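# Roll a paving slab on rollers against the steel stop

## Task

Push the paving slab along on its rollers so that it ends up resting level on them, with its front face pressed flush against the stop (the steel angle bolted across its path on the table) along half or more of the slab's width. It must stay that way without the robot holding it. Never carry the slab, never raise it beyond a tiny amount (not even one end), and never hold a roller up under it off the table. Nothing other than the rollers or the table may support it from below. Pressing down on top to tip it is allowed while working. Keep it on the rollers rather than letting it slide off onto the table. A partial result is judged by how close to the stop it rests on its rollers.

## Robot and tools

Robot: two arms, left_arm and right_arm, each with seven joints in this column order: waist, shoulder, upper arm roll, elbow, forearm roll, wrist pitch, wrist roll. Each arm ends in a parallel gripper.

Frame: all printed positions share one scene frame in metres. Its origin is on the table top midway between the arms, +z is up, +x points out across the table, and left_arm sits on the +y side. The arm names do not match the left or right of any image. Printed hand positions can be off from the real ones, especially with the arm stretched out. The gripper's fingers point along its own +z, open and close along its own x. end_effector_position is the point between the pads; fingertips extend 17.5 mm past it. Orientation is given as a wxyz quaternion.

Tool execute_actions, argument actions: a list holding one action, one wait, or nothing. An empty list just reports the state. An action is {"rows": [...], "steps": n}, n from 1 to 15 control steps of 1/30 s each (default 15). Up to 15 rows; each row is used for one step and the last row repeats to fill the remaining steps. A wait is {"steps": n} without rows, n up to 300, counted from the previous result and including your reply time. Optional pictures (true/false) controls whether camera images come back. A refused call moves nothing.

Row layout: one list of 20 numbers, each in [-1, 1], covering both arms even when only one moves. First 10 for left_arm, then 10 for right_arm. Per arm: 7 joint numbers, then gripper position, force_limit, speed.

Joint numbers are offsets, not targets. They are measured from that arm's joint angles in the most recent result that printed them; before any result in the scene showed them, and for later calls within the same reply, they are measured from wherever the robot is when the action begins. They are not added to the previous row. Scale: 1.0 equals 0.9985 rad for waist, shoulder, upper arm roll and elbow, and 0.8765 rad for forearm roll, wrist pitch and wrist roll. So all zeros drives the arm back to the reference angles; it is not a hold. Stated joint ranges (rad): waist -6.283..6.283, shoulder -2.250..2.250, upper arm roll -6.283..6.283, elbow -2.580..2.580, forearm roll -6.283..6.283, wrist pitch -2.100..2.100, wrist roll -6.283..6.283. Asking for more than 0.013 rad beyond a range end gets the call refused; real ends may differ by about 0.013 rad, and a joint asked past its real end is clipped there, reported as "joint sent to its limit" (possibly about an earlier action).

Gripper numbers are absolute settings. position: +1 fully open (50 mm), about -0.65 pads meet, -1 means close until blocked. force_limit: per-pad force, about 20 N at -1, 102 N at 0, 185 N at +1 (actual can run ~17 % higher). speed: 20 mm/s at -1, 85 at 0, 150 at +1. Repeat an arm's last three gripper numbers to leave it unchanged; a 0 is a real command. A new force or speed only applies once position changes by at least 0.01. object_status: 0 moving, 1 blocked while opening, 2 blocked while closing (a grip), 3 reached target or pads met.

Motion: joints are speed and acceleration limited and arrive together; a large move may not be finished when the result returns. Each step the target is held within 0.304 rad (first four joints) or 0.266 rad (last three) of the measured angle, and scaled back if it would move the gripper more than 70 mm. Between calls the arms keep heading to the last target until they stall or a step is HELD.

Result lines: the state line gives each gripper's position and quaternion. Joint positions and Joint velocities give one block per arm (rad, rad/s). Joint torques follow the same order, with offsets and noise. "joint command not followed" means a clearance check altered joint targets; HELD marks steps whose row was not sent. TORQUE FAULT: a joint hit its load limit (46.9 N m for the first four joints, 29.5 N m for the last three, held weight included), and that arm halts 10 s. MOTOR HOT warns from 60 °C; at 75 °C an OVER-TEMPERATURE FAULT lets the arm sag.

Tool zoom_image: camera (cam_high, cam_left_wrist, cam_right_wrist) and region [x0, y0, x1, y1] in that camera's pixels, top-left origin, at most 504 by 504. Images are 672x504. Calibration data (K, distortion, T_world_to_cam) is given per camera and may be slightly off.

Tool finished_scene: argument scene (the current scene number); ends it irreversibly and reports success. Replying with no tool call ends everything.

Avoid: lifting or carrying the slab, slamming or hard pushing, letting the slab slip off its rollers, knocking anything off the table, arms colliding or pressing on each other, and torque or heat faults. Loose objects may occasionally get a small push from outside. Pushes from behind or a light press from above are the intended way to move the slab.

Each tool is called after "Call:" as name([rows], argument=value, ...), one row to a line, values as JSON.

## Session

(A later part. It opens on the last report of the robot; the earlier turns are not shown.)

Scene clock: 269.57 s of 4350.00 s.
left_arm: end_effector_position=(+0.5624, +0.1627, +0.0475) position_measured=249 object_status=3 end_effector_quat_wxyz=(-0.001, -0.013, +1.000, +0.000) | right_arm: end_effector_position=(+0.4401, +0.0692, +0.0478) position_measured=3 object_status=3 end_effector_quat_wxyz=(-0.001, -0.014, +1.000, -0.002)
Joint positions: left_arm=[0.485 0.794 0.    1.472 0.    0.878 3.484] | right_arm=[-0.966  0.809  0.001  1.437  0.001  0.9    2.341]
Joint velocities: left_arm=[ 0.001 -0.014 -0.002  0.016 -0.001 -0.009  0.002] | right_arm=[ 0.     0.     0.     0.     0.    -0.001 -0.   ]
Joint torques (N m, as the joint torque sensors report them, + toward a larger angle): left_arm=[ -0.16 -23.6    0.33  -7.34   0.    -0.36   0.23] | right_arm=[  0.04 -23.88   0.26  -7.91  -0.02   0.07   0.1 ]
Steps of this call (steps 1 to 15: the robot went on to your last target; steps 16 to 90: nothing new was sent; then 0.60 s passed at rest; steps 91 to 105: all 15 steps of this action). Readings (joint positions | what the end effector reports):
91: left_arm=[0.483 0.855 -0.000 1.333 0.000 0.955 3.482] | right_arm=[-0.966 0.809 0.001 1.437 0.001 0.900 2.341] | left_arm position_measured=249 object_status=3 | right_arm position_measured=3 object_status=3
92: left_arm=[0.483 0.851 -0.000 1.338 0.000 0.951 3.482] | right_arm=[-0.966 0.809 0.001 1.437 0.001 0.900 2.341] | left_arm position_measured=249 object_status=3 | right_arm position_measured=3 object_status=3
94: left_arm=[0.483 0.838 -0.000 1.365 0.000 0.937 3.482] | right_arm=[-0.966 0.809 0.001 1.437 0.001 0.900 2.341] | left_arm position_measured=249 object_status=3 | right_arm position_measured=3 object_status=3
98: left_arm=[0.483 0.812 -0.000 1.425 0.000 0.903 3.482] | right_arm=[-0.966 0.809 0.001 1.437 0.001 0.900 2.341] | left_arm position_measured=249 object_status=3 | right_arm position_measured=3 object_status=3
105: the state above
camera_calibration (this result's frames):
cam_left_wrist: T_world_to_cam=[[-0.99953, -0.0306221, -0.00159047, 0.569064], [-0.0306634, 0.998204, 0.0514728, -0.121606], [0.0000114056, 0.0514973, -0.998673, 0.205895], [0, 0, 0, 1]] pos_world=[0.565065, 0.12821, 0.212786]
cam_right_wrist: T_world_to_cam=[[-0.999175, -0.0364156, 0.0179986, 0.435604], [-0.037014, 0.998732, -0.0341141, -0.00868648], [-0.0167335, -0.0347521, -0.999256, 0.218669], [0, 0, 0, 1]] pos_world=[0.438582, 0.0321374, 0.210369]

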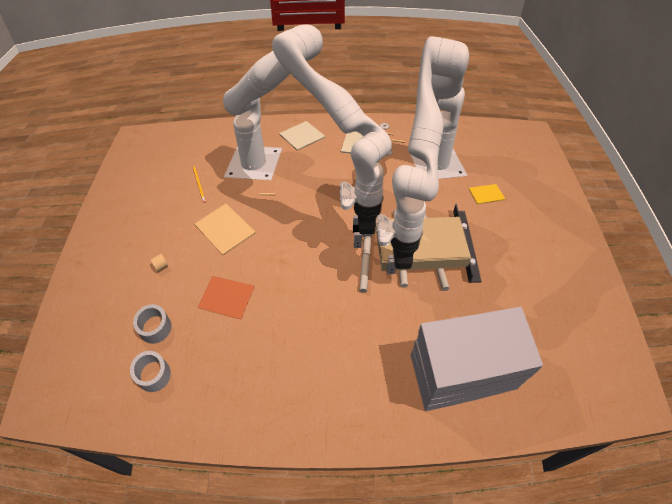

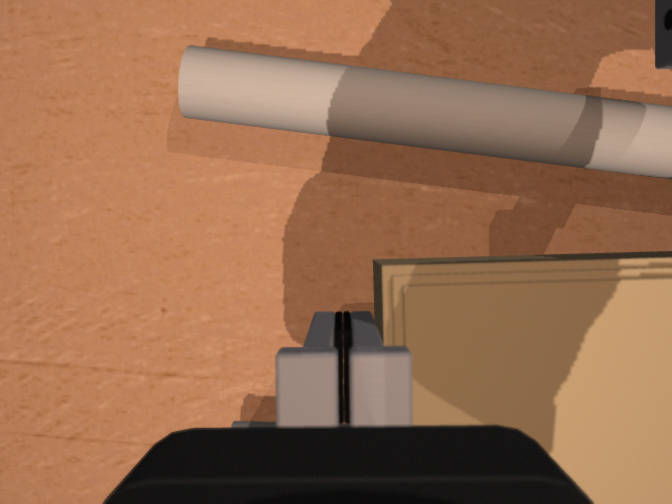

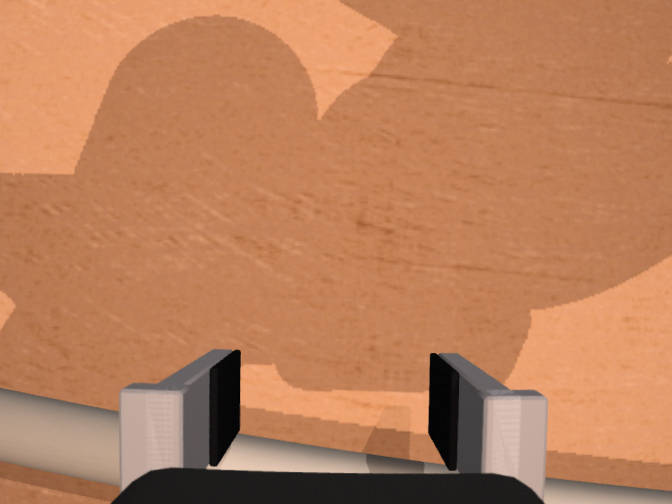

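Call:
execute_actions([
  {"rows":[[0.001,-0.004,0,0.008,0,-0.005,0.001,-0.65,0,0,0,0,0,0,0,0,0,1,-0.3,0],[0.003,-0.007,0,0.016,0,-0.010,0.003,-0.65,0,0,0,0,0,0,0,0,0,1,-0.3,0],[0.004,-0.011,0,0.025,0,-0.016,0.004,-0.65,0,0,0,0,0,0,0,0,0,1,-0.3,0],[0.005,-0.015,0,0.033,0,-0.021,0.006,-0.65,0,0,0,0,0,0,0,0,0,1,-0.3,0],[0.006,-0.018,0,0.041,0,-0.026,0.007,-0.65,0,0,0,0,0,0,0,0,0,1,-0.3,0],[0.008,-0.022,0,0.049,0,-0.031,0.008,-0.65,0,0,0,0,0,0,0,0,0,1,-0.3,0],[0.009,-0.026,0,0.057,0,-0.036,0.010,-0.65,0,0,0,0,0,0,0,0,0,1,-0.3,0],[0.010,-0.030,0,0.066,0,-0.042,0.011,-0.65,0,0,0,0,0,0,0,0,0,1,-0.3,0],[0.012,-0.033,0,0.074,0,-0.047,0.013,-0.65,0,0,0,0,0,0,0,0,0,1,-0.3,0],[0.013,-0.037,0,0.082,0,-0.052,0.014,-0.65,0,0,0,0,0,0,0,0,0,1,-0.3,0]],"steps":15},
])

Scene clock: 272.23 s of 4350.00 s.
left_arm: end_effector_position=(+0.5474, +0.1607, +0.0501) position_measured=249 object_status=3 end_effector_quat_wxyz=(+0.007, -0.013, +1.000, -0.003) | right_arm: end_effector_position=(+0.4401, +0.0692, +0.0478) position_measured=3 object_status=3 end_effector_quat_wxyz=(-0.001, -0.014, +1.000, -0.002)
Joint positions: left_arm=[0.498 0.756 0.    1.546 0.001 0.825 3.496] | right_arm=[-0.966  0.809  0.001  1.437  0.001  0.9    2.341]
Joint velocities: left_arm=[ 0.005 -0.005 -0.004  0.01  -0.    -0.014  0.002] | right_arm=[ 0.001 -0.     0.     0.    -0.    -0.001 -0.   ]
Joint torques (N m, as the joint torque sensors report them, + toward a larger angle): left_arm=[  0.91 -21.12   0.63  -1.2   -0.4    3.96  -0.03] | right_arm=[ -0.05 -24.07   0.36  -7.6   -0.18  -0.09   0.12]
Steps of this call (steps 1 to 15: the robot went on to your last target; steps 16 to 65: nothing new was sent; steps 66 to 80: all 15 steps of this action). Readings (joint positions | what the end effector reports):
66: left_arm=[0.486 0.792 -0.000 1.473 0.000 0.877 3.484] | right_arm=[-0.966 0.809 0.001 1.437 0.001 0.900 2.341] | left_arm position_measured=249 object_status=3 | right_arm position_measured=3 object_status=3
67: left_arm=[0.486 0.790 -0.000 1.477 0.000 0.875 3.484] | right_arm=[-0.966 0.809 0.001 1.437 0.001 0.900 2.341] | left_arm position_measured=249 object_status=3 | right_arm position_measured=3 object_status=3
69: left_arm=[0.488 0.785 -0.001 1.487 -0.000 0.865 3.486] | right_arm=[-0.966 0.809 0.001 1.437 0.001 0.900 2.341] | left_arm position_measured=249 object_status=3 | right_arm position_measured=3 object_status=3
73: left_arm=[0.491 0.772 -0.002 1.514 -0.000 0.846 3.491] | right_arm=[-0.966 0.809 0.001 1.437 0.001 0.900 2.341] | left_arm position_measured=249 object_status=3 | right_arm position_measured=3 object_status=3
80: the state above
camera_calibration (this result's frames):
cam_left_wrist: T_world_to_cam=[[-0.999364, -0.0314033, -0.0169099, 0.554845], [-0.0321407, 0.998458, 0.0452594, -0.119099], [0.0154625, 0.0457741, -0.998832, 0.201038], [0, 0, 0, 1]] pos_world=[0.547555, 0.127137, 0.215576]
cam_right_wrist: T_world_to_cam=[[-0.999175, -0.0364158, 0.0179947, 0.435606], [-0.037014, 0.998732, -0.0341105, -0.00868831], [-0.0167297, -0.0347484, -0.999256, 0.218667], [0, 0, 0, 1]] pos_world=[0.438583, 0.0321386, 0.21037]

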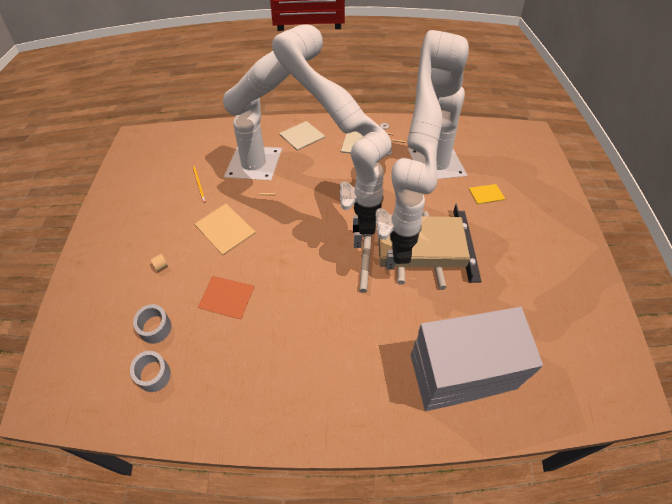

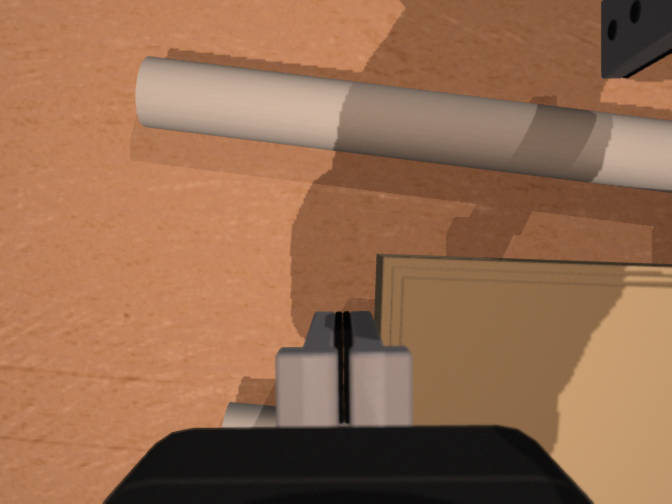

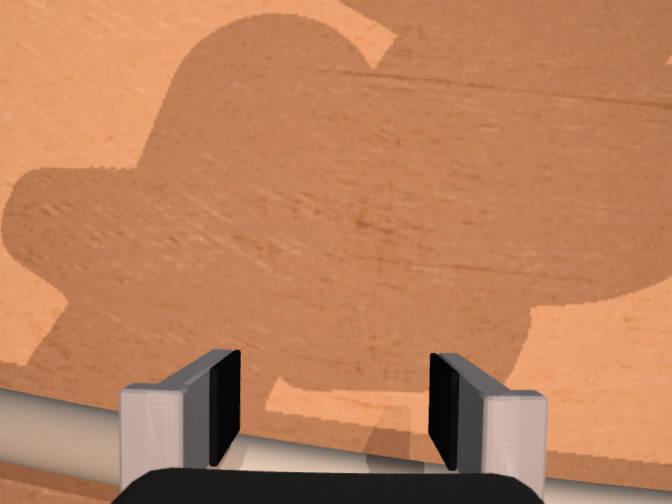

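Call:
execute_actions([
  {"rows":[[-0.02,0.055,0,-0.125,0,0.08,-0.02,-0.65,0,0,0,0,0,0,0,0,0,1,-0.3,0]],"steps":12},
])

Scene clock: 275.23 s of 4350.00 s.
left_arm: end_effector_position=(+0.5805, +0.1612, +0.0519) position_measured=249 object_status=3 end_effector_quat_wxyz=(+0.008, -0.014, +1.000, -0.003) | right_arm: end_effector_position=(+0.4401, +0.0692, +0.0478) position_measured=3 object_status=3 end_effector_quat_wxyz=(-0.001, -0.014, +1.000, -0.002)
Joint positions: left_arm=[ 0.478  0.809 -0.     1.422  0.001  0.894  3.479] | right_arm=[-0.966  0.809  0.001  1.437  0.001  0.9    2.341]
Joint velocities: left_arm=[-0.003  0.017  0.009 -0.016  0.002  0.012 -0.001] | right_arm=[ 0.001  0.    -0.001  0.    -0.     0.     0.   ]
Joint torques (N m, as the joint torque sensors report them, + toward a larger angle): left_arm=[ -0.24 -23.48   0.67  -7.73  -0.16  -0.39   0.12] | right_arm=[ -0.05 -24.15   0.27  -7.41  -0.22   0.02   0.08]
Steps of this call (steps 1 to 15: the robot went on to your last target; steps 16 to 78: nothing new was sent; steps 79 to 90: all 12 steps of this action). Readings (joint positions | what the end effector reports):
79: left_arm=[0.498 0.757 -0.000 1.545 0.001 0.825 3.496] | right_arm=[-0.966 0.809 0.001 1.437 0.001 0.900 2.341] | left_arm position_measured=249 object_status=3 | right_arm position_measured=3 object_status=3
80: left_arm=[0.497 0.759 0.000 1.541 0.001 0.830 3.495] | right_arm=[-0.966 0.809 0.001 1.437 0.001 0.900 2.341] | left_arm position_measured=249 object_status=3 | right_arm position_measured=3 object_status=3
82: left_arm=[0.492 0.772 0.001 1.518 0.001 0.848 3.492] | right_arm=[-0.966 0.809 0.001 1.437 0.001 0.900 2.341] | left_arm position_measured=249 object_status=3 | right_arm position_measured=3 object_status=3
86: left_arm=[0.480 0.805 -0.000 1.438 0.001 0.886 3.481] | right_arm=[-0.966 0.809 0.001 1.437 0.001 0.900 2.341] | left_arm position_measured=249 object_status=3 | right_arm position_measured=3 object_status=3
90: the state above
camera_calibration (this result's frames):
cam_left_wrist: T_world_to_cam=[[-0.999255, -0.0335925, -0.018974, 0.588334], [-0.034419, 0.998391, 0.045056, -0.117234], [0.01743, 0.0456755, -0.998804, 0.201149], [0, 0, 0, 1]] pos_world=[0.580355, 0.127622, 0.217353]
cam_right_wrist: T_world_to_cam=[[-0.999175, -0.0364161, 0.0179909, 0.435608], [-0.0370141, 0.998733, -0.034107, -0.00869008], [-0.016726, -0.0347447, -0.999256, 0.218666], [0, 0, 0, 1]] pos_world=[0.438584, 0.0321397, 0.21037]

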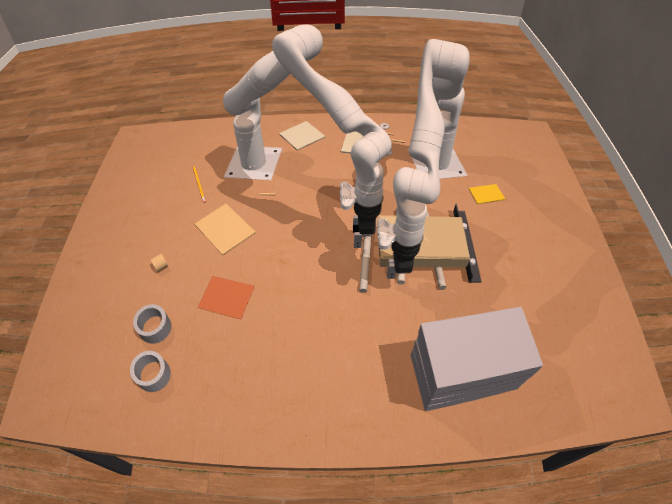

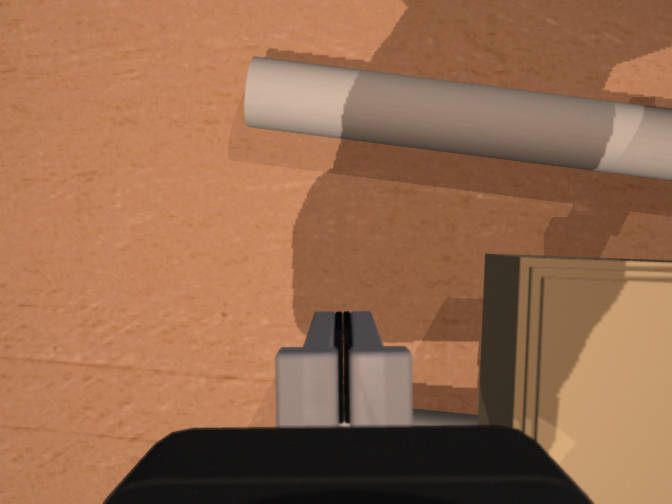

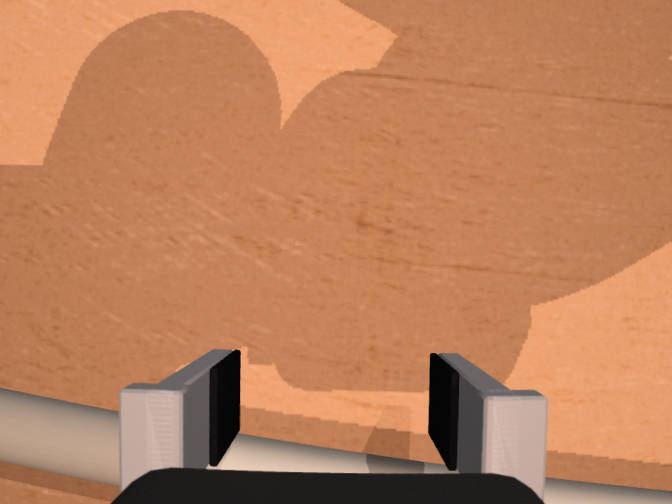

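Call:
execute_actions([
  {"rows":[[-0.265,-0.185,0,0.070,0,0.146,-0.285,-0.65,0,0,-0.010,0.092,0,-0.212,0,0.130,-0.029,1,-0.3,0]],"steps":15},
], pictures=false)

Scene clock: 278.70 s of 4350.00 s.
left_arm: end_effector_position=(+0.5715, +0.3050, +0.1300) position_measured=249 object_status=3 end_effector_quat_wxyz=(+0.001, -0.020, +1.000, +0.001) | right_arm: end_effector_position=(+0.4691, +0.1099, +0.0509) position_measured=3 object_status=3 end_effector_quat_wxyz=(+0.002, -0.006, +1.000, +0.001)
Joint positions: left_arm=[ 0.221  0.63  -0.004  1.489 -0.001  1.021  3.232] | right_arm=[-0.976  0.898  0.001  1.226  0.001  1.014  2.316]
Joint velocities: left_arm=[-0.113 -0.081 -0.012  0.038 -0.004  0.076 -0.143] | right_arm=[-0.001  0.024  0.001 -0.009  0.001  0.007 -0.   ]
Joint torques (N m, as the joint torque sensors report them, + toward a larger angle): left_arm=[  4.15 -18.08   3.48  -7.59   0.94  -0.52  -0.01] | right_arm=[ -0.05 -25.49  -0.05  -7.94   0.03  -0.02  -0.14]
Steps of this call (steps 1 to 15: the robot went on to your last target; steps 16 to 89: nothing new was sent; steps 90 to 104: all 15 steps of this action). Readings (joint positions | what the end effector reports):
90: left_arm=[0.476 0.810 0.001 1.421 0.001 0.895 3.478] | right_arm=[-0.967 0.810 0.001 1.436 0.001 0.901 2.341] | left_arm position_measured=249 object_status=3 | right_arm position_measured=3 object_status=3
91: left_arm=[0.470 0.806 0.002 1.423 0.002 0.898 3.473] | right_arm=[-0.967 0.813 0.001 1.431 0.001 0.904 2.340] | left_arm position_measured=249 object_status=3 | right_arm position_measured=3 object_status=3
93: left_arm=[0.441 0.785 0.005 1.431 0.003 0.910 3.449] | right_arm=[-0.968 0.826 0.001 1.404 0.001 0.918 2.337] | left_arm position_measured=249 object_status=3 | right_arm position_measured=3 object_status=3
97: left_arm=[0.346 0.718 0.001 1.455 0.001 0.956 3.359] | right_arm=[-0.973 0.874 0.001 1.294 0.001 0.977 2.324] | left_arm position_measured=249 object_status=3 | right_arm position_measured=3 object_status=3
104: the state above

Call:
execute_actions([
  {"rows":[[-0.264,-0.128,0.004,0.244,0,-0.130,-0.292,-0.65,0,0,-0.009,0.015,0,-0.027,0,0.017,-0.015,1,-0.3,0]],"steps":15},
])

Call:
execute_actions([
  {"steps":10},
])

Scene clock: 283.40 s of 4350.00 s.
left_arm: end_effector_position=(+0.5022, +0.4235, +0.1276) position_measured=249 object_status=3 end_effector_quat_wxyz=(-0.002, -0.020, +1.000, +0.001) | right_arm: end_effector_position=(+0.4683, +0.1173, +0.0492) position_measured=3 object_status=3 end_effector_quat_wxyz=(+0.001, -0.004, +1.000, +0.000)
Joint positions: left_arm=[-0.035  0.506 -0.003  1.73  -0.002  0.908  2.977] | right_arm=[-0.985  0.913  0.001  1.199  0.001  1.029  2.302]
Joint velocities: left_arm=[-0.04  -0.016  0.023  0.045  0.013 -0.026 -0.035] | right_arm=[-0.     0.001 -0.    -0.    -0.    -0.     0.   ]
Joint torques (N m, as the joint torque sensors report them, + toward a larger angle): left_arm=[  2.58 -17.74   1.62  -8.77   0.31  -0.43   0.3 ] | right_arm=[  0.07 -26.3    0.31  -8.14  -0.05  -0.07   0.2 ]
Steps of this call (steps 1 to 15: the robot went on to your last target; steps 16 to 90: nothing new was sent; then 1.20 s passed at rest; steps 91 to 105: all 15 steps of this action). Readings (joint positions | what the end effector reports):
91: left_arm=[0.212 0.623 0.000 1.492 0.001 1.022 3.228] | right_arm=[-0.977 0.902 0.001 1.225 0.001 1.015 2.315] | left_arm position_measured=249 object_status=3 | right_arm position_measured=3 object_status=3
92: left_arm=[0.205 0.620 0.002 1.498 0.002 1.019 3.223] | right_arm=[-0.979 0.905 0.001 1.219 0.001 1.018 2.313] | left_arm position_measured=249 object_status=3 | right_arm position_measured=3 object_status=3
94: left_arm=[0.176 0.605 0.004 1.523 0.002 1.007 3.197] | right_arm=[-0.984 0.912 0.001 1.204 0.001 1.026 2.305] | left_arm position_measured=249 object_status=3 | right_arm position_measured=3 object_status=3
98: left_arm=[0.072 0.556 0.001 1.620 0.000 0.961 3.095] | right_arm=[-0.985 0.912 0.000 1.199 0.001 1.029 2.302] | left_arm position_measured=249 object_status=3 | right_arm position_measured=3 object_status=3
105: the state above
camera_calibration (this result's frames):
cam_left_wrist: T_world_to_cam=[[-0.998964, -0.0455002, 0.000232698, 0.522823], [-0.0454227, 0.997536, 0.053472, -0.380445], [-0.00266511, 0.053406, -0.998569, 0.272915], [0, 0, 0, 1]] pos_world=[0.505728, 0.388721, 0.292746]
cam_right_wrist: T_world_to_cam=[[-0.999762, -0.0168368, 0.0139019, 0.463692], [-0.0172473, 0.999403, -0.0299528, -0.065223], [-0.0133893, -0.0301854, -0.999455, 0.220122], [0, 0, 0, 1]] pos_world=[0.465403, 0.0796356, 0.211603]

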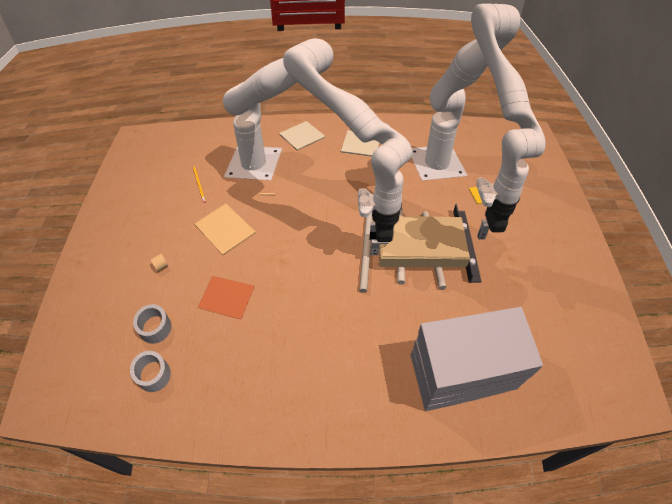

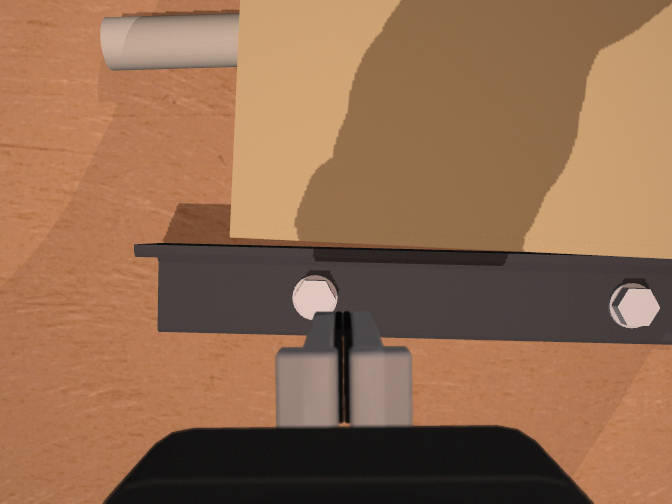

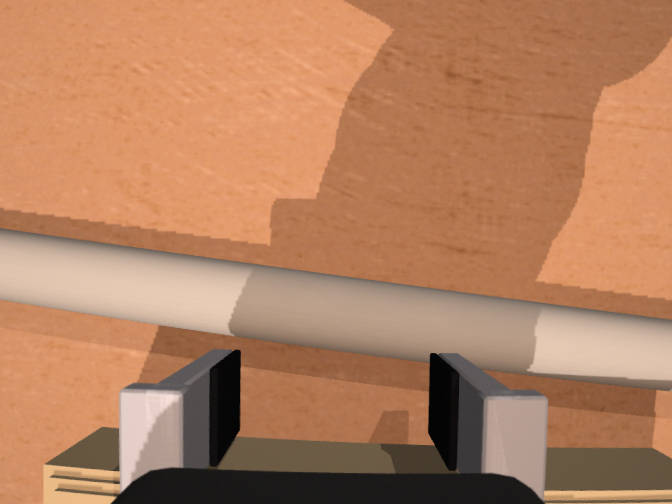

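Scene clock: 283.73 s of 4350.00 s.
left_arm: end_effector_position=(+0.5020, +0.4248, +0.1289) position_measured=249 object_status=3 end_effector_quat_wxyz=(-0.000, -0.022, +1.000, +0.000) | right_arm: end_effector_position=(+0.4683, +0.1173, +0.0492) position_measured=3 object_status=3 end_effector_quat_wxyz=(+0.001, -0.004, +1.000, -0.000)
Joint positions: left_arm=[-0.042  0.502  0.     1.733 -0.001  0.907  2.976] | right_arm=[-0.985  0.913  0.001  1.199  0.001  1.029  2.302]
Joint velocities: left_arm=[-0.004 -0.002  0.    -0.     0.001  0.001 -0.001] | right_arm=[-0. -0.  0. -0.  0. -0. -0.]
Joint torques (N m, as the joint torque sensors report them, + toward a larger angle): left_arm=[ -0.15 -18.27   0.25  -7.66  -0.04  -0.12   0.04] | right_arm=[ -0.33 -26.35   0.41  -8.29   0.02   0.04   0.07]
Steps of this call (steps 1 to 10: the robot went on to your last target). Readings (joint positions | what the end effector reports):
1: left_arm=[-0.036 0.506 -0.002 1.731 -0.001 0.908 2.976] | right_arm=[-0.985 0.913 0.001 1.199 0.001 1.029 2.302] | left_arm position_measured=249 object_status=3 | right_arm position_measured=3 object_status=3
2: left_arm=[-0.038 0.505 -0.001 1.732 -0.001 0.907 2.976] | right_arm=[-0.985 0.913 0.001 1.199 0.001 1.029 2.302] | left_arm position_measured=249 object_status=3 | right_arm position_measured=3 object_status=3
4: left_arm=[-0.040 0.504 0.000 1.732 -0.001 0.907 2.976] | right_arm=[-0.985 0.913 0.001 1.199 0.001 1.029 2.302] | left_arm position_measured=249 object_status=3 | right_arm position_measured=3 object_status=3
8: left_arm=[-0.041 0.502 0.000 1.733 -0.001 0.907 2.976] | right_arm=[-0.985 0.913 0.001 1.199 0.001 1.029 2.302] | left_arm position_measured=249 object_status=3 | right_arm position_measured=3 object_status=3
10: the state above
camera_calibration (this result's frames):
cam_left_wrist: T_world_to_cam=[[-0.998763, -0.0496261, -0.00326363, 0.524806], [-0.0497284, 0.997428, 0.0516271, -0.379378], [0.000693185, 0.0517255, -0.998661, 0.273232], [0, 0, 0, 1]] pos_world=[0.505101, 0.390313, 0.294165]
cam_right_wrist: T_world_to_cam=[[-0.99976, -0.0168667, 0.0139462, 0.463673], [-0.0172792, 0.9994, -0.0300064, -0.065209], [-0.0134317, -0.0302402, -0.999452, 0.220103], [0, 0, 0, 1]] pos_world=[0.465392, 0.0796465, 0.211559]

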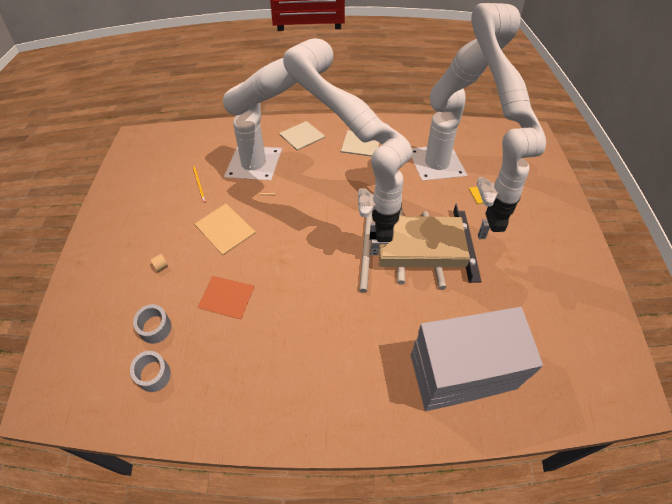

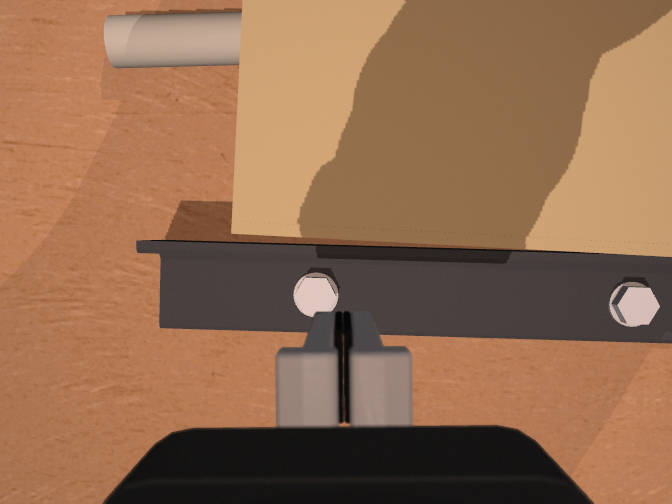

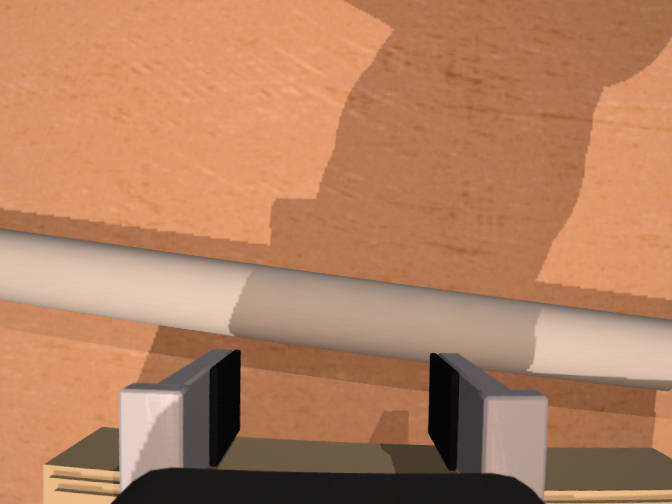

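Call:
execute_actions([
  {"rows":[[0.175,0.139,0,-0.263,0,0.141,0.178,-0.65,0,0,0.006,-0.008,0,0.017,0,-0.010,0.006,1,-0.3,0]],"steps":15},
], pictures=false)

Scene clock: 290.33 s of 4350.00 s.
left_arm: end_effector_position=(+0.5781, +0.3498, +0.1313) position_measured=249 object_status=3 end_effector_quat_wxyz=(+0.002, -0.014, +1.000, -0.001) | right_arm: end_effector_position=(+0.4685, +0.1121, +0.0494) position_measured=3 object_status=3 end_effector_quat_wxyz=(+0.001, -0.004, +1.000, -0.000)
Joint positions: left_arm=[0.128 0.636 0.002 1.472 0.    1.029 3.132] | right_arm=[-0.979  0.905  0.001  1.216  0.001  1.02   2.308]
Joint velocities: left_arm=[ 0.028  0.02  -0.028 -0.037 -0.016  0.025  0.01 ] | right_arm=[-0. -0.  0. -0.  0.  0. -0.]
Joint torques (N m, as the joint torque sensors report them, + toward a larger angle): left_arm=[ -1.31 -20.64  -0.34  -7.78  -0.27   0.17   0.04] | right_arm=[  0.31 -26.13   0.4   -8.34  -0.23  -0.18   0.05]
Steps of this call (steps 1 to 15: the robot went on to your last target; steps 16 to 90: nothing new was sent; then 3.10 s passed at rest; steps 91 to 105: all 15 steps of this action). Readings (joint positions | what the end effector reports):
91: left_arm=[-0.041 0.503 -0.000 1.732 -0.001 0.907 2.977] | right_arm=[-0.985 0.912 0.000 1.200 0.001 1.028 2.303] | left_arm position_measured=249 object_status=3 | right_arm position_measured=3 object_status=3
92: left_arm=[-0.037 0.506 -0.001 1.726 -0.001 0.910 2.980] | right_arm=[-0.983 0.909 -0.000 1.205 0.000 1.025 2.304] | left_arm position_measured=249 object_status=3 | right_arm position_measured=3 object_status=3
94: left_arm=[-0.017 0.523 -0.002 1.699 -0.001 0.923 2.995] | right_arm=[-0.980 0.905 0.001 1.214 0.001 1.021 2.307] | left_arm position_measured=249 object_status=3 | right_arm position_measured=3 object_status=3
98: left_arm=[0.060 0.584 -0.001 1.585 -0.001 0.976 3.063] | right_arm=[-0.979 0.905 0.001 1.216 0.001 1.020 2.308] | left_arm position_measured=249 object_status=3 | right_arm position_measured=3 object_status=3
105: the state above

Down: target [.1327,.756,0,1.5531,0,.8325,3.132].

Call:
execute_actions([
  {"rows":[[0.005,0.120,-0.002,0.081,0,-0.224,0,-0.65,0,0,0,0,0,0,0,0,0,1,-0.3,0]],"steps":15},
])

Scene clock: 291.90 s of 4350.00 s.
left_arm: end_effector_position=(+0.5779, +0.3483, +0.0488) position_measured=249 object_status=3 end_effector_quat_wxyz=(+0.000, -0.013, +1.000, -0.000) | right_arm: end_effector_position=(+0.4685, +0.1121, +0.0494) position_measured=3 object_status=3 end_effector_quat_wxyz=(+0.001, -0.004, +1.000, -0.000)
Joint positions: left_arm=[0.133 0.755 0.    1.553 0.    0.833 3.132] | right_arm=[-0.979  0.905  0.001  1.216  0.001  1.02   2.308]
Joint velocities: left_arm=[ 0.     0.008  0.    -0.    -0.001 -0.    -0.001] | right_arm=[-0.     0.     0.001  0.     0.     0.    -0.   ]
Joint torques (N m, as the joint torque sensors report them, + toward a larger angle): left_arm=[  0.05 -21.93   0.4   -7.43   0.08  -0.21   0.18] | right_arm=[ -0.08 -26.04   0.14  -8.31   0.11  -0.02   0.09]
Steps of this call (steps 1 to 15: the robot went on to your last target; steps 16 to 32: nothing new was sent; steps 33 to 47: all 15 steps of this action). Readings (joint positions | what the end effector reports):
33: left_arm=[0.133 0.642 0.000 1.471 -0.001 1.029 3.132] | right_arm=[-0.979 0.905 0.001 1.216 0.001 1.020 2.308] | left_arm position_measured=249 object_status=3 | right_arm position_measured=3 object_status=3
34: left_arm=[0.133 0.648 0.000 1.474 -0.001 1.020 3.132] | right_arm=[-0.979 0.905 0.001 1.216 0.001 1.020 2.308] | left_arm position_measured=249 object_status=3 | right_arm position_measured=3 object_status=3
36: left_arm=[0.133 0.676 0.000 1.492 -0.000 0.974 3.132] | right_arm=[-0.979 0.905 0.001 1.216 0.001 1.020 2.308] | left_arm position_measured=249 object_status=3 | right_arm position_measured=3 object_status=3
40: left_arm=[0.133 0.746 0.000 1.546 0.000 0.851 3.132] | right_arm=[-0.979 0.905 0.001 1.216 0.001 1.020 2.308] | left_arm position_measured=249 object_status=3 | right_arm position_measured=3 object_status=3
47: the state above
camera_calibration (this result's frames):
cam_left_wrist: T_world_to_cam=[[-0.999524, -0.0306439, -0.00359241, 0.590398], [-0.0307872, 0.998228, 0.0509151, -0.306304], [0.00202581, 0.0510015, -0.998697, 0.196619], [0, 0, 0, 1]] pos_world=[0.580288, 0.313826, 0.214079]
cam_right_wrist: T_world_to_cam=[[-0.99977, -0.0161513, 0.0141193, 0.463667], [-0.0165719, 0.999407, -0.0301971, -0.0603301], [-0.0136232, -0.0304242, -0.999444, 0.220273], [0, 0, 0, 1]] pos_world=[0.465561, 0.0744847, 0.211782]

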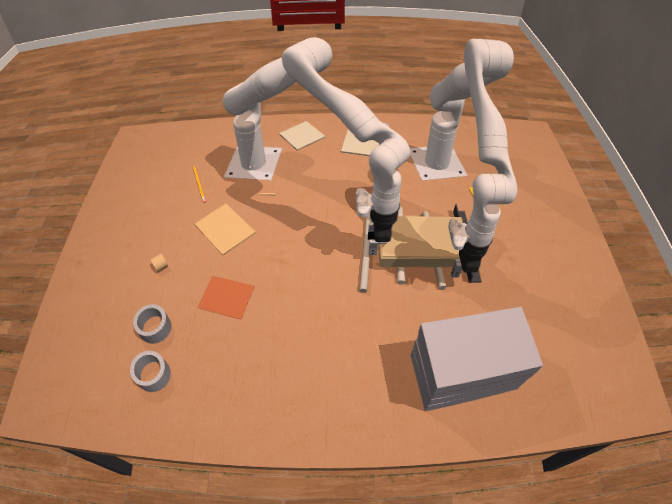

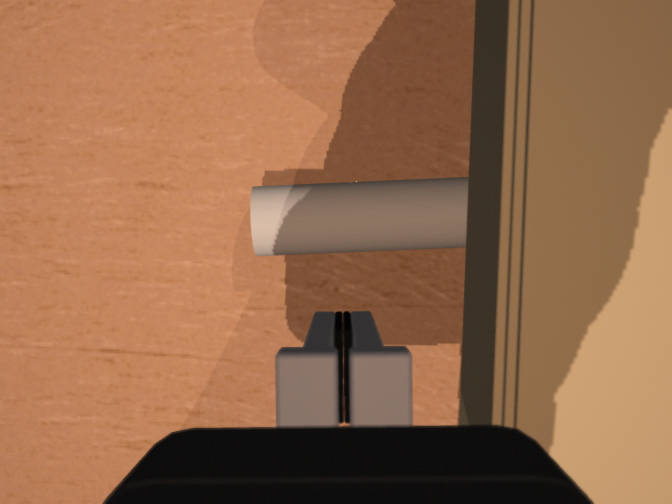

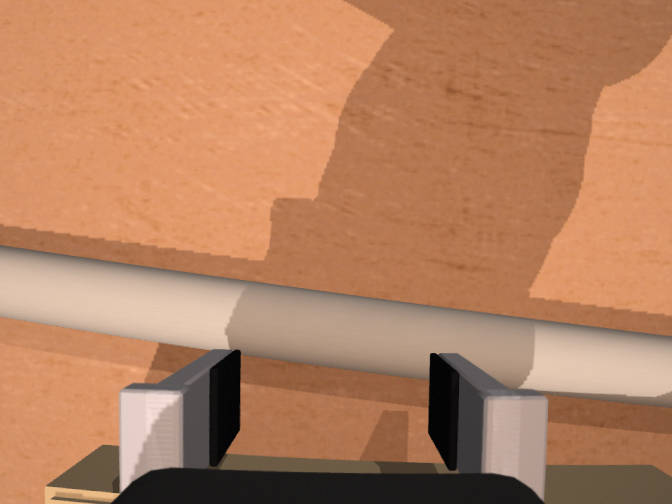

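Call:
execute_actions([
  {"rows":[[0,-0.02,0,0.045,0,-0.028,0,-0.65,0,0,0,0,0,0,0,0,0,1,-0.3,0],[0,-0.035,0,0.079,0,-0.050,0,-0.65,0,0,0,0,0,0,0,0,0,1,-0.3,0],[0,-0.045,0,0.100,0,-0.063,0,-0.65,0,0,0,0,0,0,0,0,0,1,-0.3,0],[0,-0.053,0,0.118,0,-0.075,0,-0.65,0,0,0,0,0,0,0,0,0,1,-0.3,0]],"steps":15},
])

Scene clock: 295.57 s of 4350.00 s.
left_arm: end_effector_position=(+0.5504, +0.3473, +0.0495) position_measured=249 object_status=3 end_effector_quat_wxyz=(+0.004, -0.013, +1.000, -0.000) | right_arm: end_effector_position=(+0.4685, +0.1121, +0.0494) position_measured=3 object_status=3 end_effector_quat_wxyz=(+0.001, -0.004, +1.000, -0.000)
Joint positions: left_arm=[0.133 0.703 0.    1.667 0.    0.764 3.132] | right_arm=[-0.979  0.905  0.001  1.216  0.001  1.02   2.308]
Joint velocities: left_arm=[-0.    -0.006  0.     0.003 -0.     0.    -0.   ] | right_arm=[-0.  0. -0. -0.  0. -0. -0.]
Joint torques (N m, as the joint torque sensors report them, + toward a larger angle): left_arm=[  0.09 -20.67   0.63  -4.18  -0.18   1.41   0.1 ] | right_arm=[  0.09 -26.2    0.4   -8.2   -0.1   -0.11   0.05]
Steps of this call (steps 1 to 15: the robot went on to your last target; steps 16 to 90: nothing new was sent; then 0.17 s passed at rest; steps 91 to 105: all 15 steps of this action). Readings (joint positions | what the end effector reports):
91: left_arm=[0.133 0.755 0.000 1.554 0.000 0.832 3.132] | right_arm=[-0.979 0.905 0.001 1.216 0.001 1.020 2.308] | left_arm position_measured=249 object_status=3 | right_arm position_measured=3 object_status=3
92: left_arm=[0.133 0.752 0.000 1.560 0.000 0.829 3.132] | right_arm=[-0.979 0.905 0.001 1.216 0.001 1.020 2.308] | left_arm position_measured=249 object_status=3 | right_arm position_measured=3 object_status=3
94: left_arm=[0.133 0.738 0.000 1.587 0.000 0.814 3.132] | right_arm=[-0.979 0.905 0.001 1.216 0.001 1.020 2.308] | left_arm position_measured=249 object_status=3 | right_arm position_measured=3 object_status=3
98: left_arm=[0.133 0.708 0.000 1.658 0.000 0.775 3.132] | right_arm=[-0.979 0.905 0.001 1.216 0.001 1.020 2.308] | left_arm position_measured=249 object_status=3 | right_arm position_measured=3 object_status=3
105: the state above
camera_calibration (this result's frames):
cam_left_wrist: T_world_to_cam=[[-0.999456, -0.0311014, -0.0109275, 0.563339], [-0.0316186, 0.998205, 0.0508708, -0.305818], [0.00932577, 0.0511887, -0.998645, 0.19334], [0, 0, 0, 1]] pos_world=[0.55156, 0.312893, 0.214791]
cam_right_wrist: T_world_to_cam=[[-0.99977, -0.0161512, 0.0141156, 0.463668], [-0.0165716, 0.999407, -0.0301936, -0.0603319], [-0.0136196, -0.0304205, -0.999444, 0.220272], [0, 0, 0, 1]] pos_world=[0.465562, 0.0744857, 0.211783]

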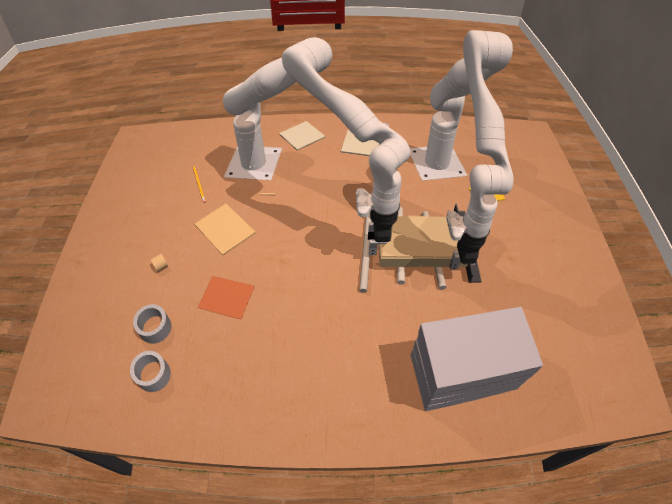

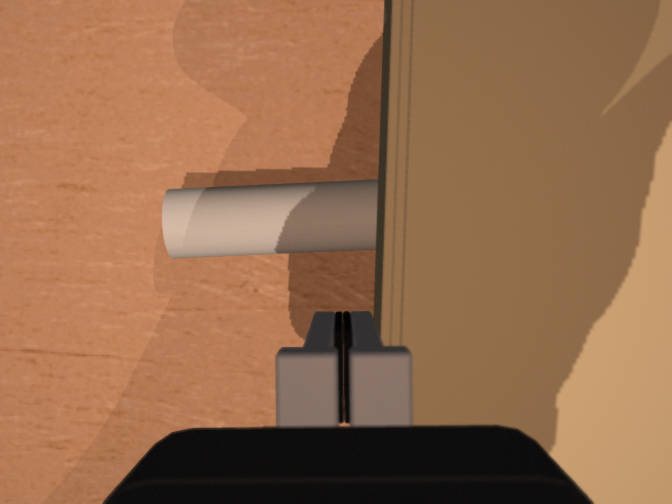

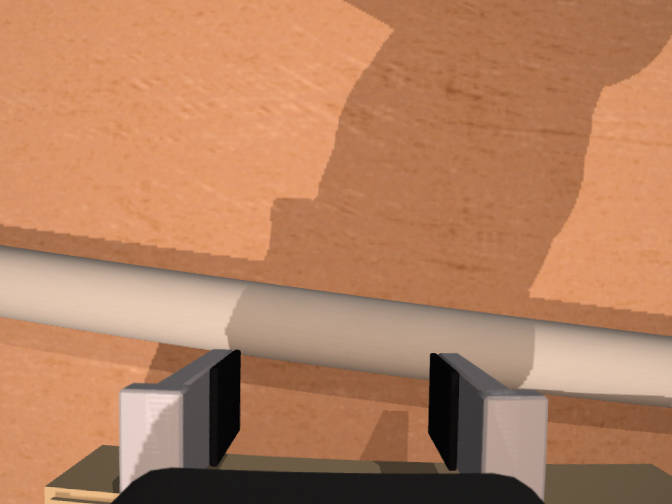

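Call:
execute_actions([
  {"rows":[[0,-0.002,0,0.004,0,-0.0025,0,-0.65,0,0,0,0,0,0,0,0,0,1,-0.3,0],[0,-0.0035,0,0.008,0,-0.005,0,-0.65,0,0,0,0,0,0,0,0,0,1,-0.3,0],[0,-0.005,0,0.012,0,-0.0075,0,-0.65,0,0,0,0,0,0,0,0,0,1,-0.3,0],[0,-0.007,0,0.016,0,-0.010,0,-0.65,0,0,0,0,0,0,0,0,0,1,-0.3,0],[0,-0.009,0,0.020,0,-0.0125,0,-0.65,0,0,0,0,0,0,0,0,0,1,-0.3,0],[0,-0.0105,0,0.024,0,-0.015,0,-0.65,0,0,0,0,0,0,0,0,0,1,-0.3,0]],"steps":15},
])

Scene clock: 298.10 s of 4350.00 s.
left_arm: end_effector_position=(+0.5488, +0.3478, +0.0508) position_measured=249 object_status=3 end_effector_quat_wxyz=(+0.009, -0.013, +1.000, +0.000) | right_arm: end_effector_position=(+0.4685, +0.1121, +0.0494) position_measured=3 object_status=3 end_effector_quat_wxyz=(+0.001, -0.004, +1.000, -0.000)
Joint positions: left_arm=[ 0.133  0.692 -0.     1.686  0.     0.745  3.133] | right_arm=[-0.979  0.905  0.001  1.216  0.001  1.02   2.308]
Joint velocities: left_arm=[-0.    -0.001 -0.001  0.001 -0.    -0.001 -0.001] | right_arm=[-0.    -0.    -0.001  0.     0.     0.001 -0.   ]
Joint torques (N m, as the joint torque sensors report them, + toward a larger angle): left_arm=[  0.36 -20.55   0.57  -2.48  -0.18   2.52  -0.14] | right_arm=[  0.03 -26.25   0.46  -8.13  -0.08  -0.12   0.18]
Steps of this call (steps 1 to 15: the robot went on to your last target; steps 16 to 61: nothing new was sent; steps 62 to 76: all 15 steps of this action). Readings (joint positions | what the end effector reports):
62: left_arm=[0.133 0.702 0.000 1.668 0.000 0.763 3.132] | right_arm=[-0.979 0.905 0.001 1.216 0.001 1.020 2.308] | left_arm position_measured=249 object_status=3 | right_arm position_measured=3 object_status=3
63: left_arm=[0.133 0.701 0.000 1.669 0.000 0.762 3.132] | right_arm=[-0.979 0.905 0.001 1.216 0.001 1.020 2.308] | left_arm position_measured=249 object_status=3 | right_arm position_measured=3 object_status=3
65: left_arm=[0.133 0.698 0.000 1.674 0.001 0.756 3.132] | right_arm=[-0.979 0.905 0.001 1.216 0.001 1.020 2.308] | left_arm position_measured=249 object_status=3 | right_arm position_measured=3 object_status=3
69: left_arm=[0.133 0.693 -0.000 1.684 0.000 0.746 3.133] | right_arm=[-0.979 0.905 0.001 1.216 0.001 1.020 2.308] | left_arm position_measured=249 object_status=3 | right_arm position_measured=3 object_status=3
76: the state above
camera_calibration (this result's frames):
cam_left_wrist: T_world_to_cam=[[-0.999237, -0.0322761, -0.0219891, 0.562639], [-0.0333665, 0.998132, 0.0511716, -0.305412], [0.0202964, 0.0518663, -0.998448, 0.188392], [0, 0, 0, 1]] pos_world=[0.548196, 0.31323, 0.2161]
cam_right_wrist: T_world_to_cam=[[-0.99977, -0.016151, 0.0141118, 0.46367], [-0.0165713, 0.999407, -0.0301897, -0.060334], [-0.0136158, -0.0304166, -0.999445, 0.22027], [0, 0, 0, 1]] pos_world=[0.465563, 0.0744869, 0.211783]

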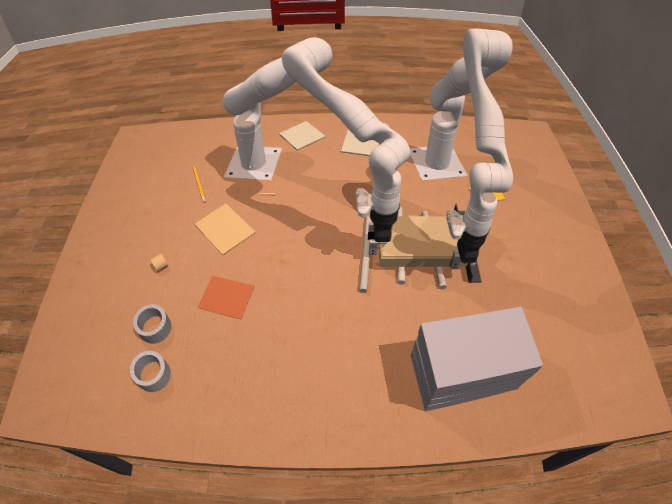

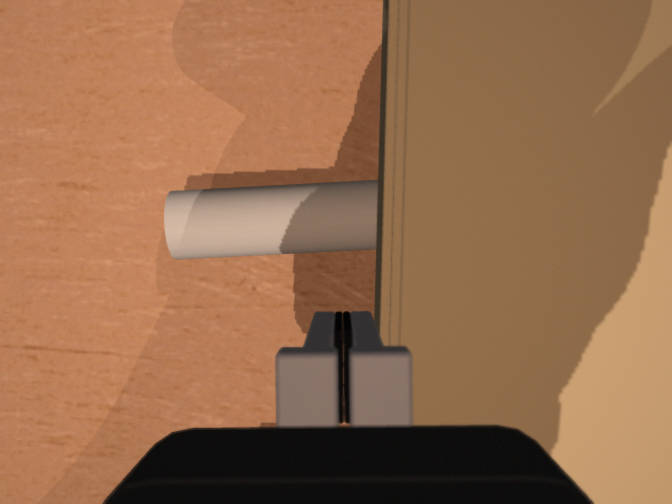

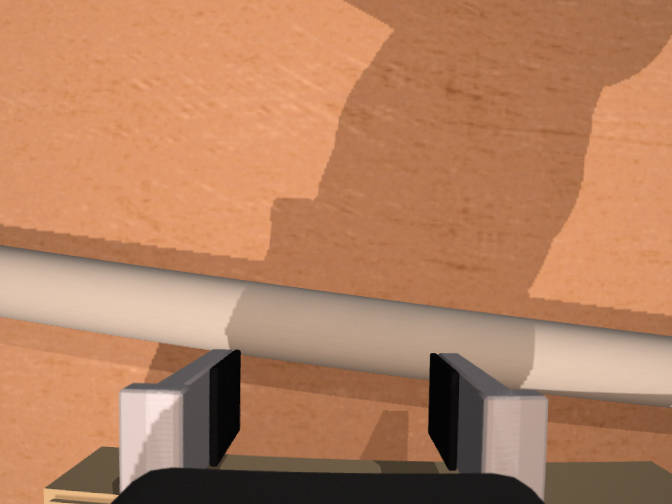

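Call:
execute_actions([
  {"rows":[[0,-0.003,0,0.007,0,-0.0045,0,-0.65,0,0,0,0,0,0,0,0,0,1,-0.3,0],[0,-0.005,0,0.011,0,-0.007,0,-0.65,0,0,0,0,0,0,0,0,0,1,-0.3,0],[0,-0.007,0,0.015,0,-0.0095,0,-0.65,0,0,0,0,0,0,0,0,0,1,-0.3,0],[0,-0.009,0,0.019,0,-0.012,0,-0.65,0,0,0,0,0,0,0,0,0,1,-0.3,0],[0,-0.0105,0,0.023,0,-0.0145,0,-0.65,0,0,0,0,0,0,0,0,0,1,-0.3,0],[0,-0.012,0,0.028,0,-0.0175,0,-0.65,0,0,0,0,0,0,0,0,0,1,-0.3,0]],"steps":15},
])

Scene clock: 300.40 s of 4350.00 s.
left_arm: end_effector_position=(+0.5464, +0.3483, +0.0524) position_measured=249 object_status=3 end_effector_quat_wxyz=(+0.015, -0.014, +1.000, +0.000) | right_arm: end_effector_position=(+0.4685, +0.1121, +0.0494) position_measured=3 object_status=3 end_effector_quat_wxyz=(+0.001, -0.004, +1.000, -0.000)
Joint positions: left_arm=[ 0.132  0.679 -0.001  1.708  0.     0.724  3.133] | right_arm=[-0.979  0.905  0.001  1.216  0.001  1.02   2.308]
Joint velocities: left_arm=[-0.    -0.001 -0.     0.002 -0.001  0.002 -0.   ] | right_arm=[-0.    -0.     0.    -0.     0.    -0.001  0.   ]
Joint torques (N m, as the joint torque sensors report them, + toward a larger angle): left_arm=[  0.31 -19.62   0.82  -2.11  -0.03   2.59   0.16] | right_arm=[ -0.07 -25.92   0.39  -8.24  -0.15  -0.14   0.11]
Steps of this call (steps 1 to 15: the robot went on to your last target; steps 16 to 54: nothing new was sent; steps 55 to 69: all 15 steps of this action). Readings (joint positions | what the end effector reports):
55: left_arm=[0.133 0.691 -0.000 1.687 0.000 0.744 3.133] | right_arm=[-0.979 0.905 0.001 1.216 0.001 1.020 2.308] | left_arm position_measured=249 object_status=3 | right_arm position_measured=3 object_status=3
56: left_arm=[0.133 0.689 -0.000 1.689 0.001 0.742 3.133] | right_arm=[-0.979 0.905 0.001 1.216 0.001 1.020 2.308] | left_arm position_measured=249 object_status=3 | right_arm position_measured=3 object_status=3
58: left_arm=[0.133 0.686 -0.000 1.695 0.001 0.735 3.133] | right_arm=[-0.979 0.905 0.001 1.216 0.001 1.020 2.308] | left_arm position_measured=249 object_status=3 | right_arm position_measured=3 object_status=3
62: left_arm=[0.132 0.680 -0.001 1.706 0.000 0.725 3.133] | right_arm=[-0.979 0.905 0.001 1.216 0.001 1.020 2.308] | left_arm position_measured=249 object_status=3 | right_arm position_measured=3 object_status=3
69: the state above
camera_calibration (this result's frames):
cam_left_wrist: T_world_to_cam=[[-0.998862, -0.0335489, -0.0338935, 0.561192], [-0.0352684, 0.998051, 0.051477, -0.304986], [0.0321004, 0.0526138, -0.998099, 0.183257], [0, 0, 0, 1]] pos_world=[0.543914, 0.313577, 0.217629]
cam_right_wrist: T_world_to_cam=[[-0.99977, -0.016151, 0.014108, 0.463672], [-0.0165711, 0.999407, -0.030186, -0.0603359], [-0.0136121, -0.0304129, -0.999445, 0.220269], [0, 0, 0, 1]] pos_world=[0.465564, 0.0744879, 0.211784]

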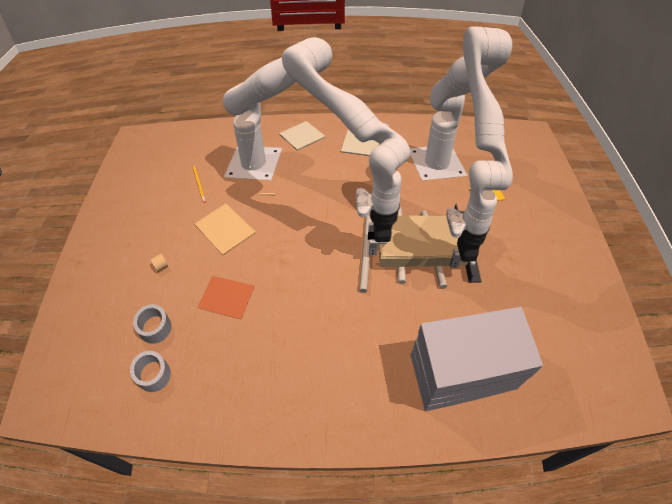

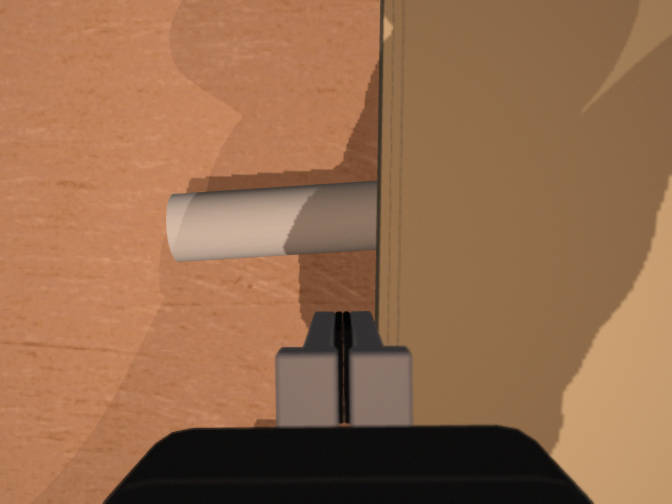

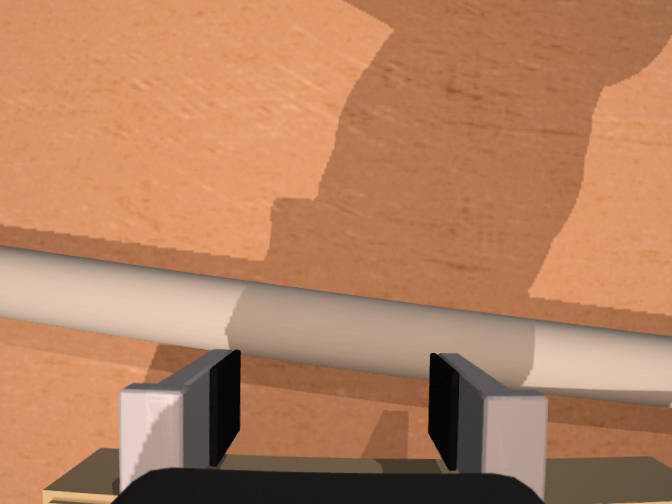

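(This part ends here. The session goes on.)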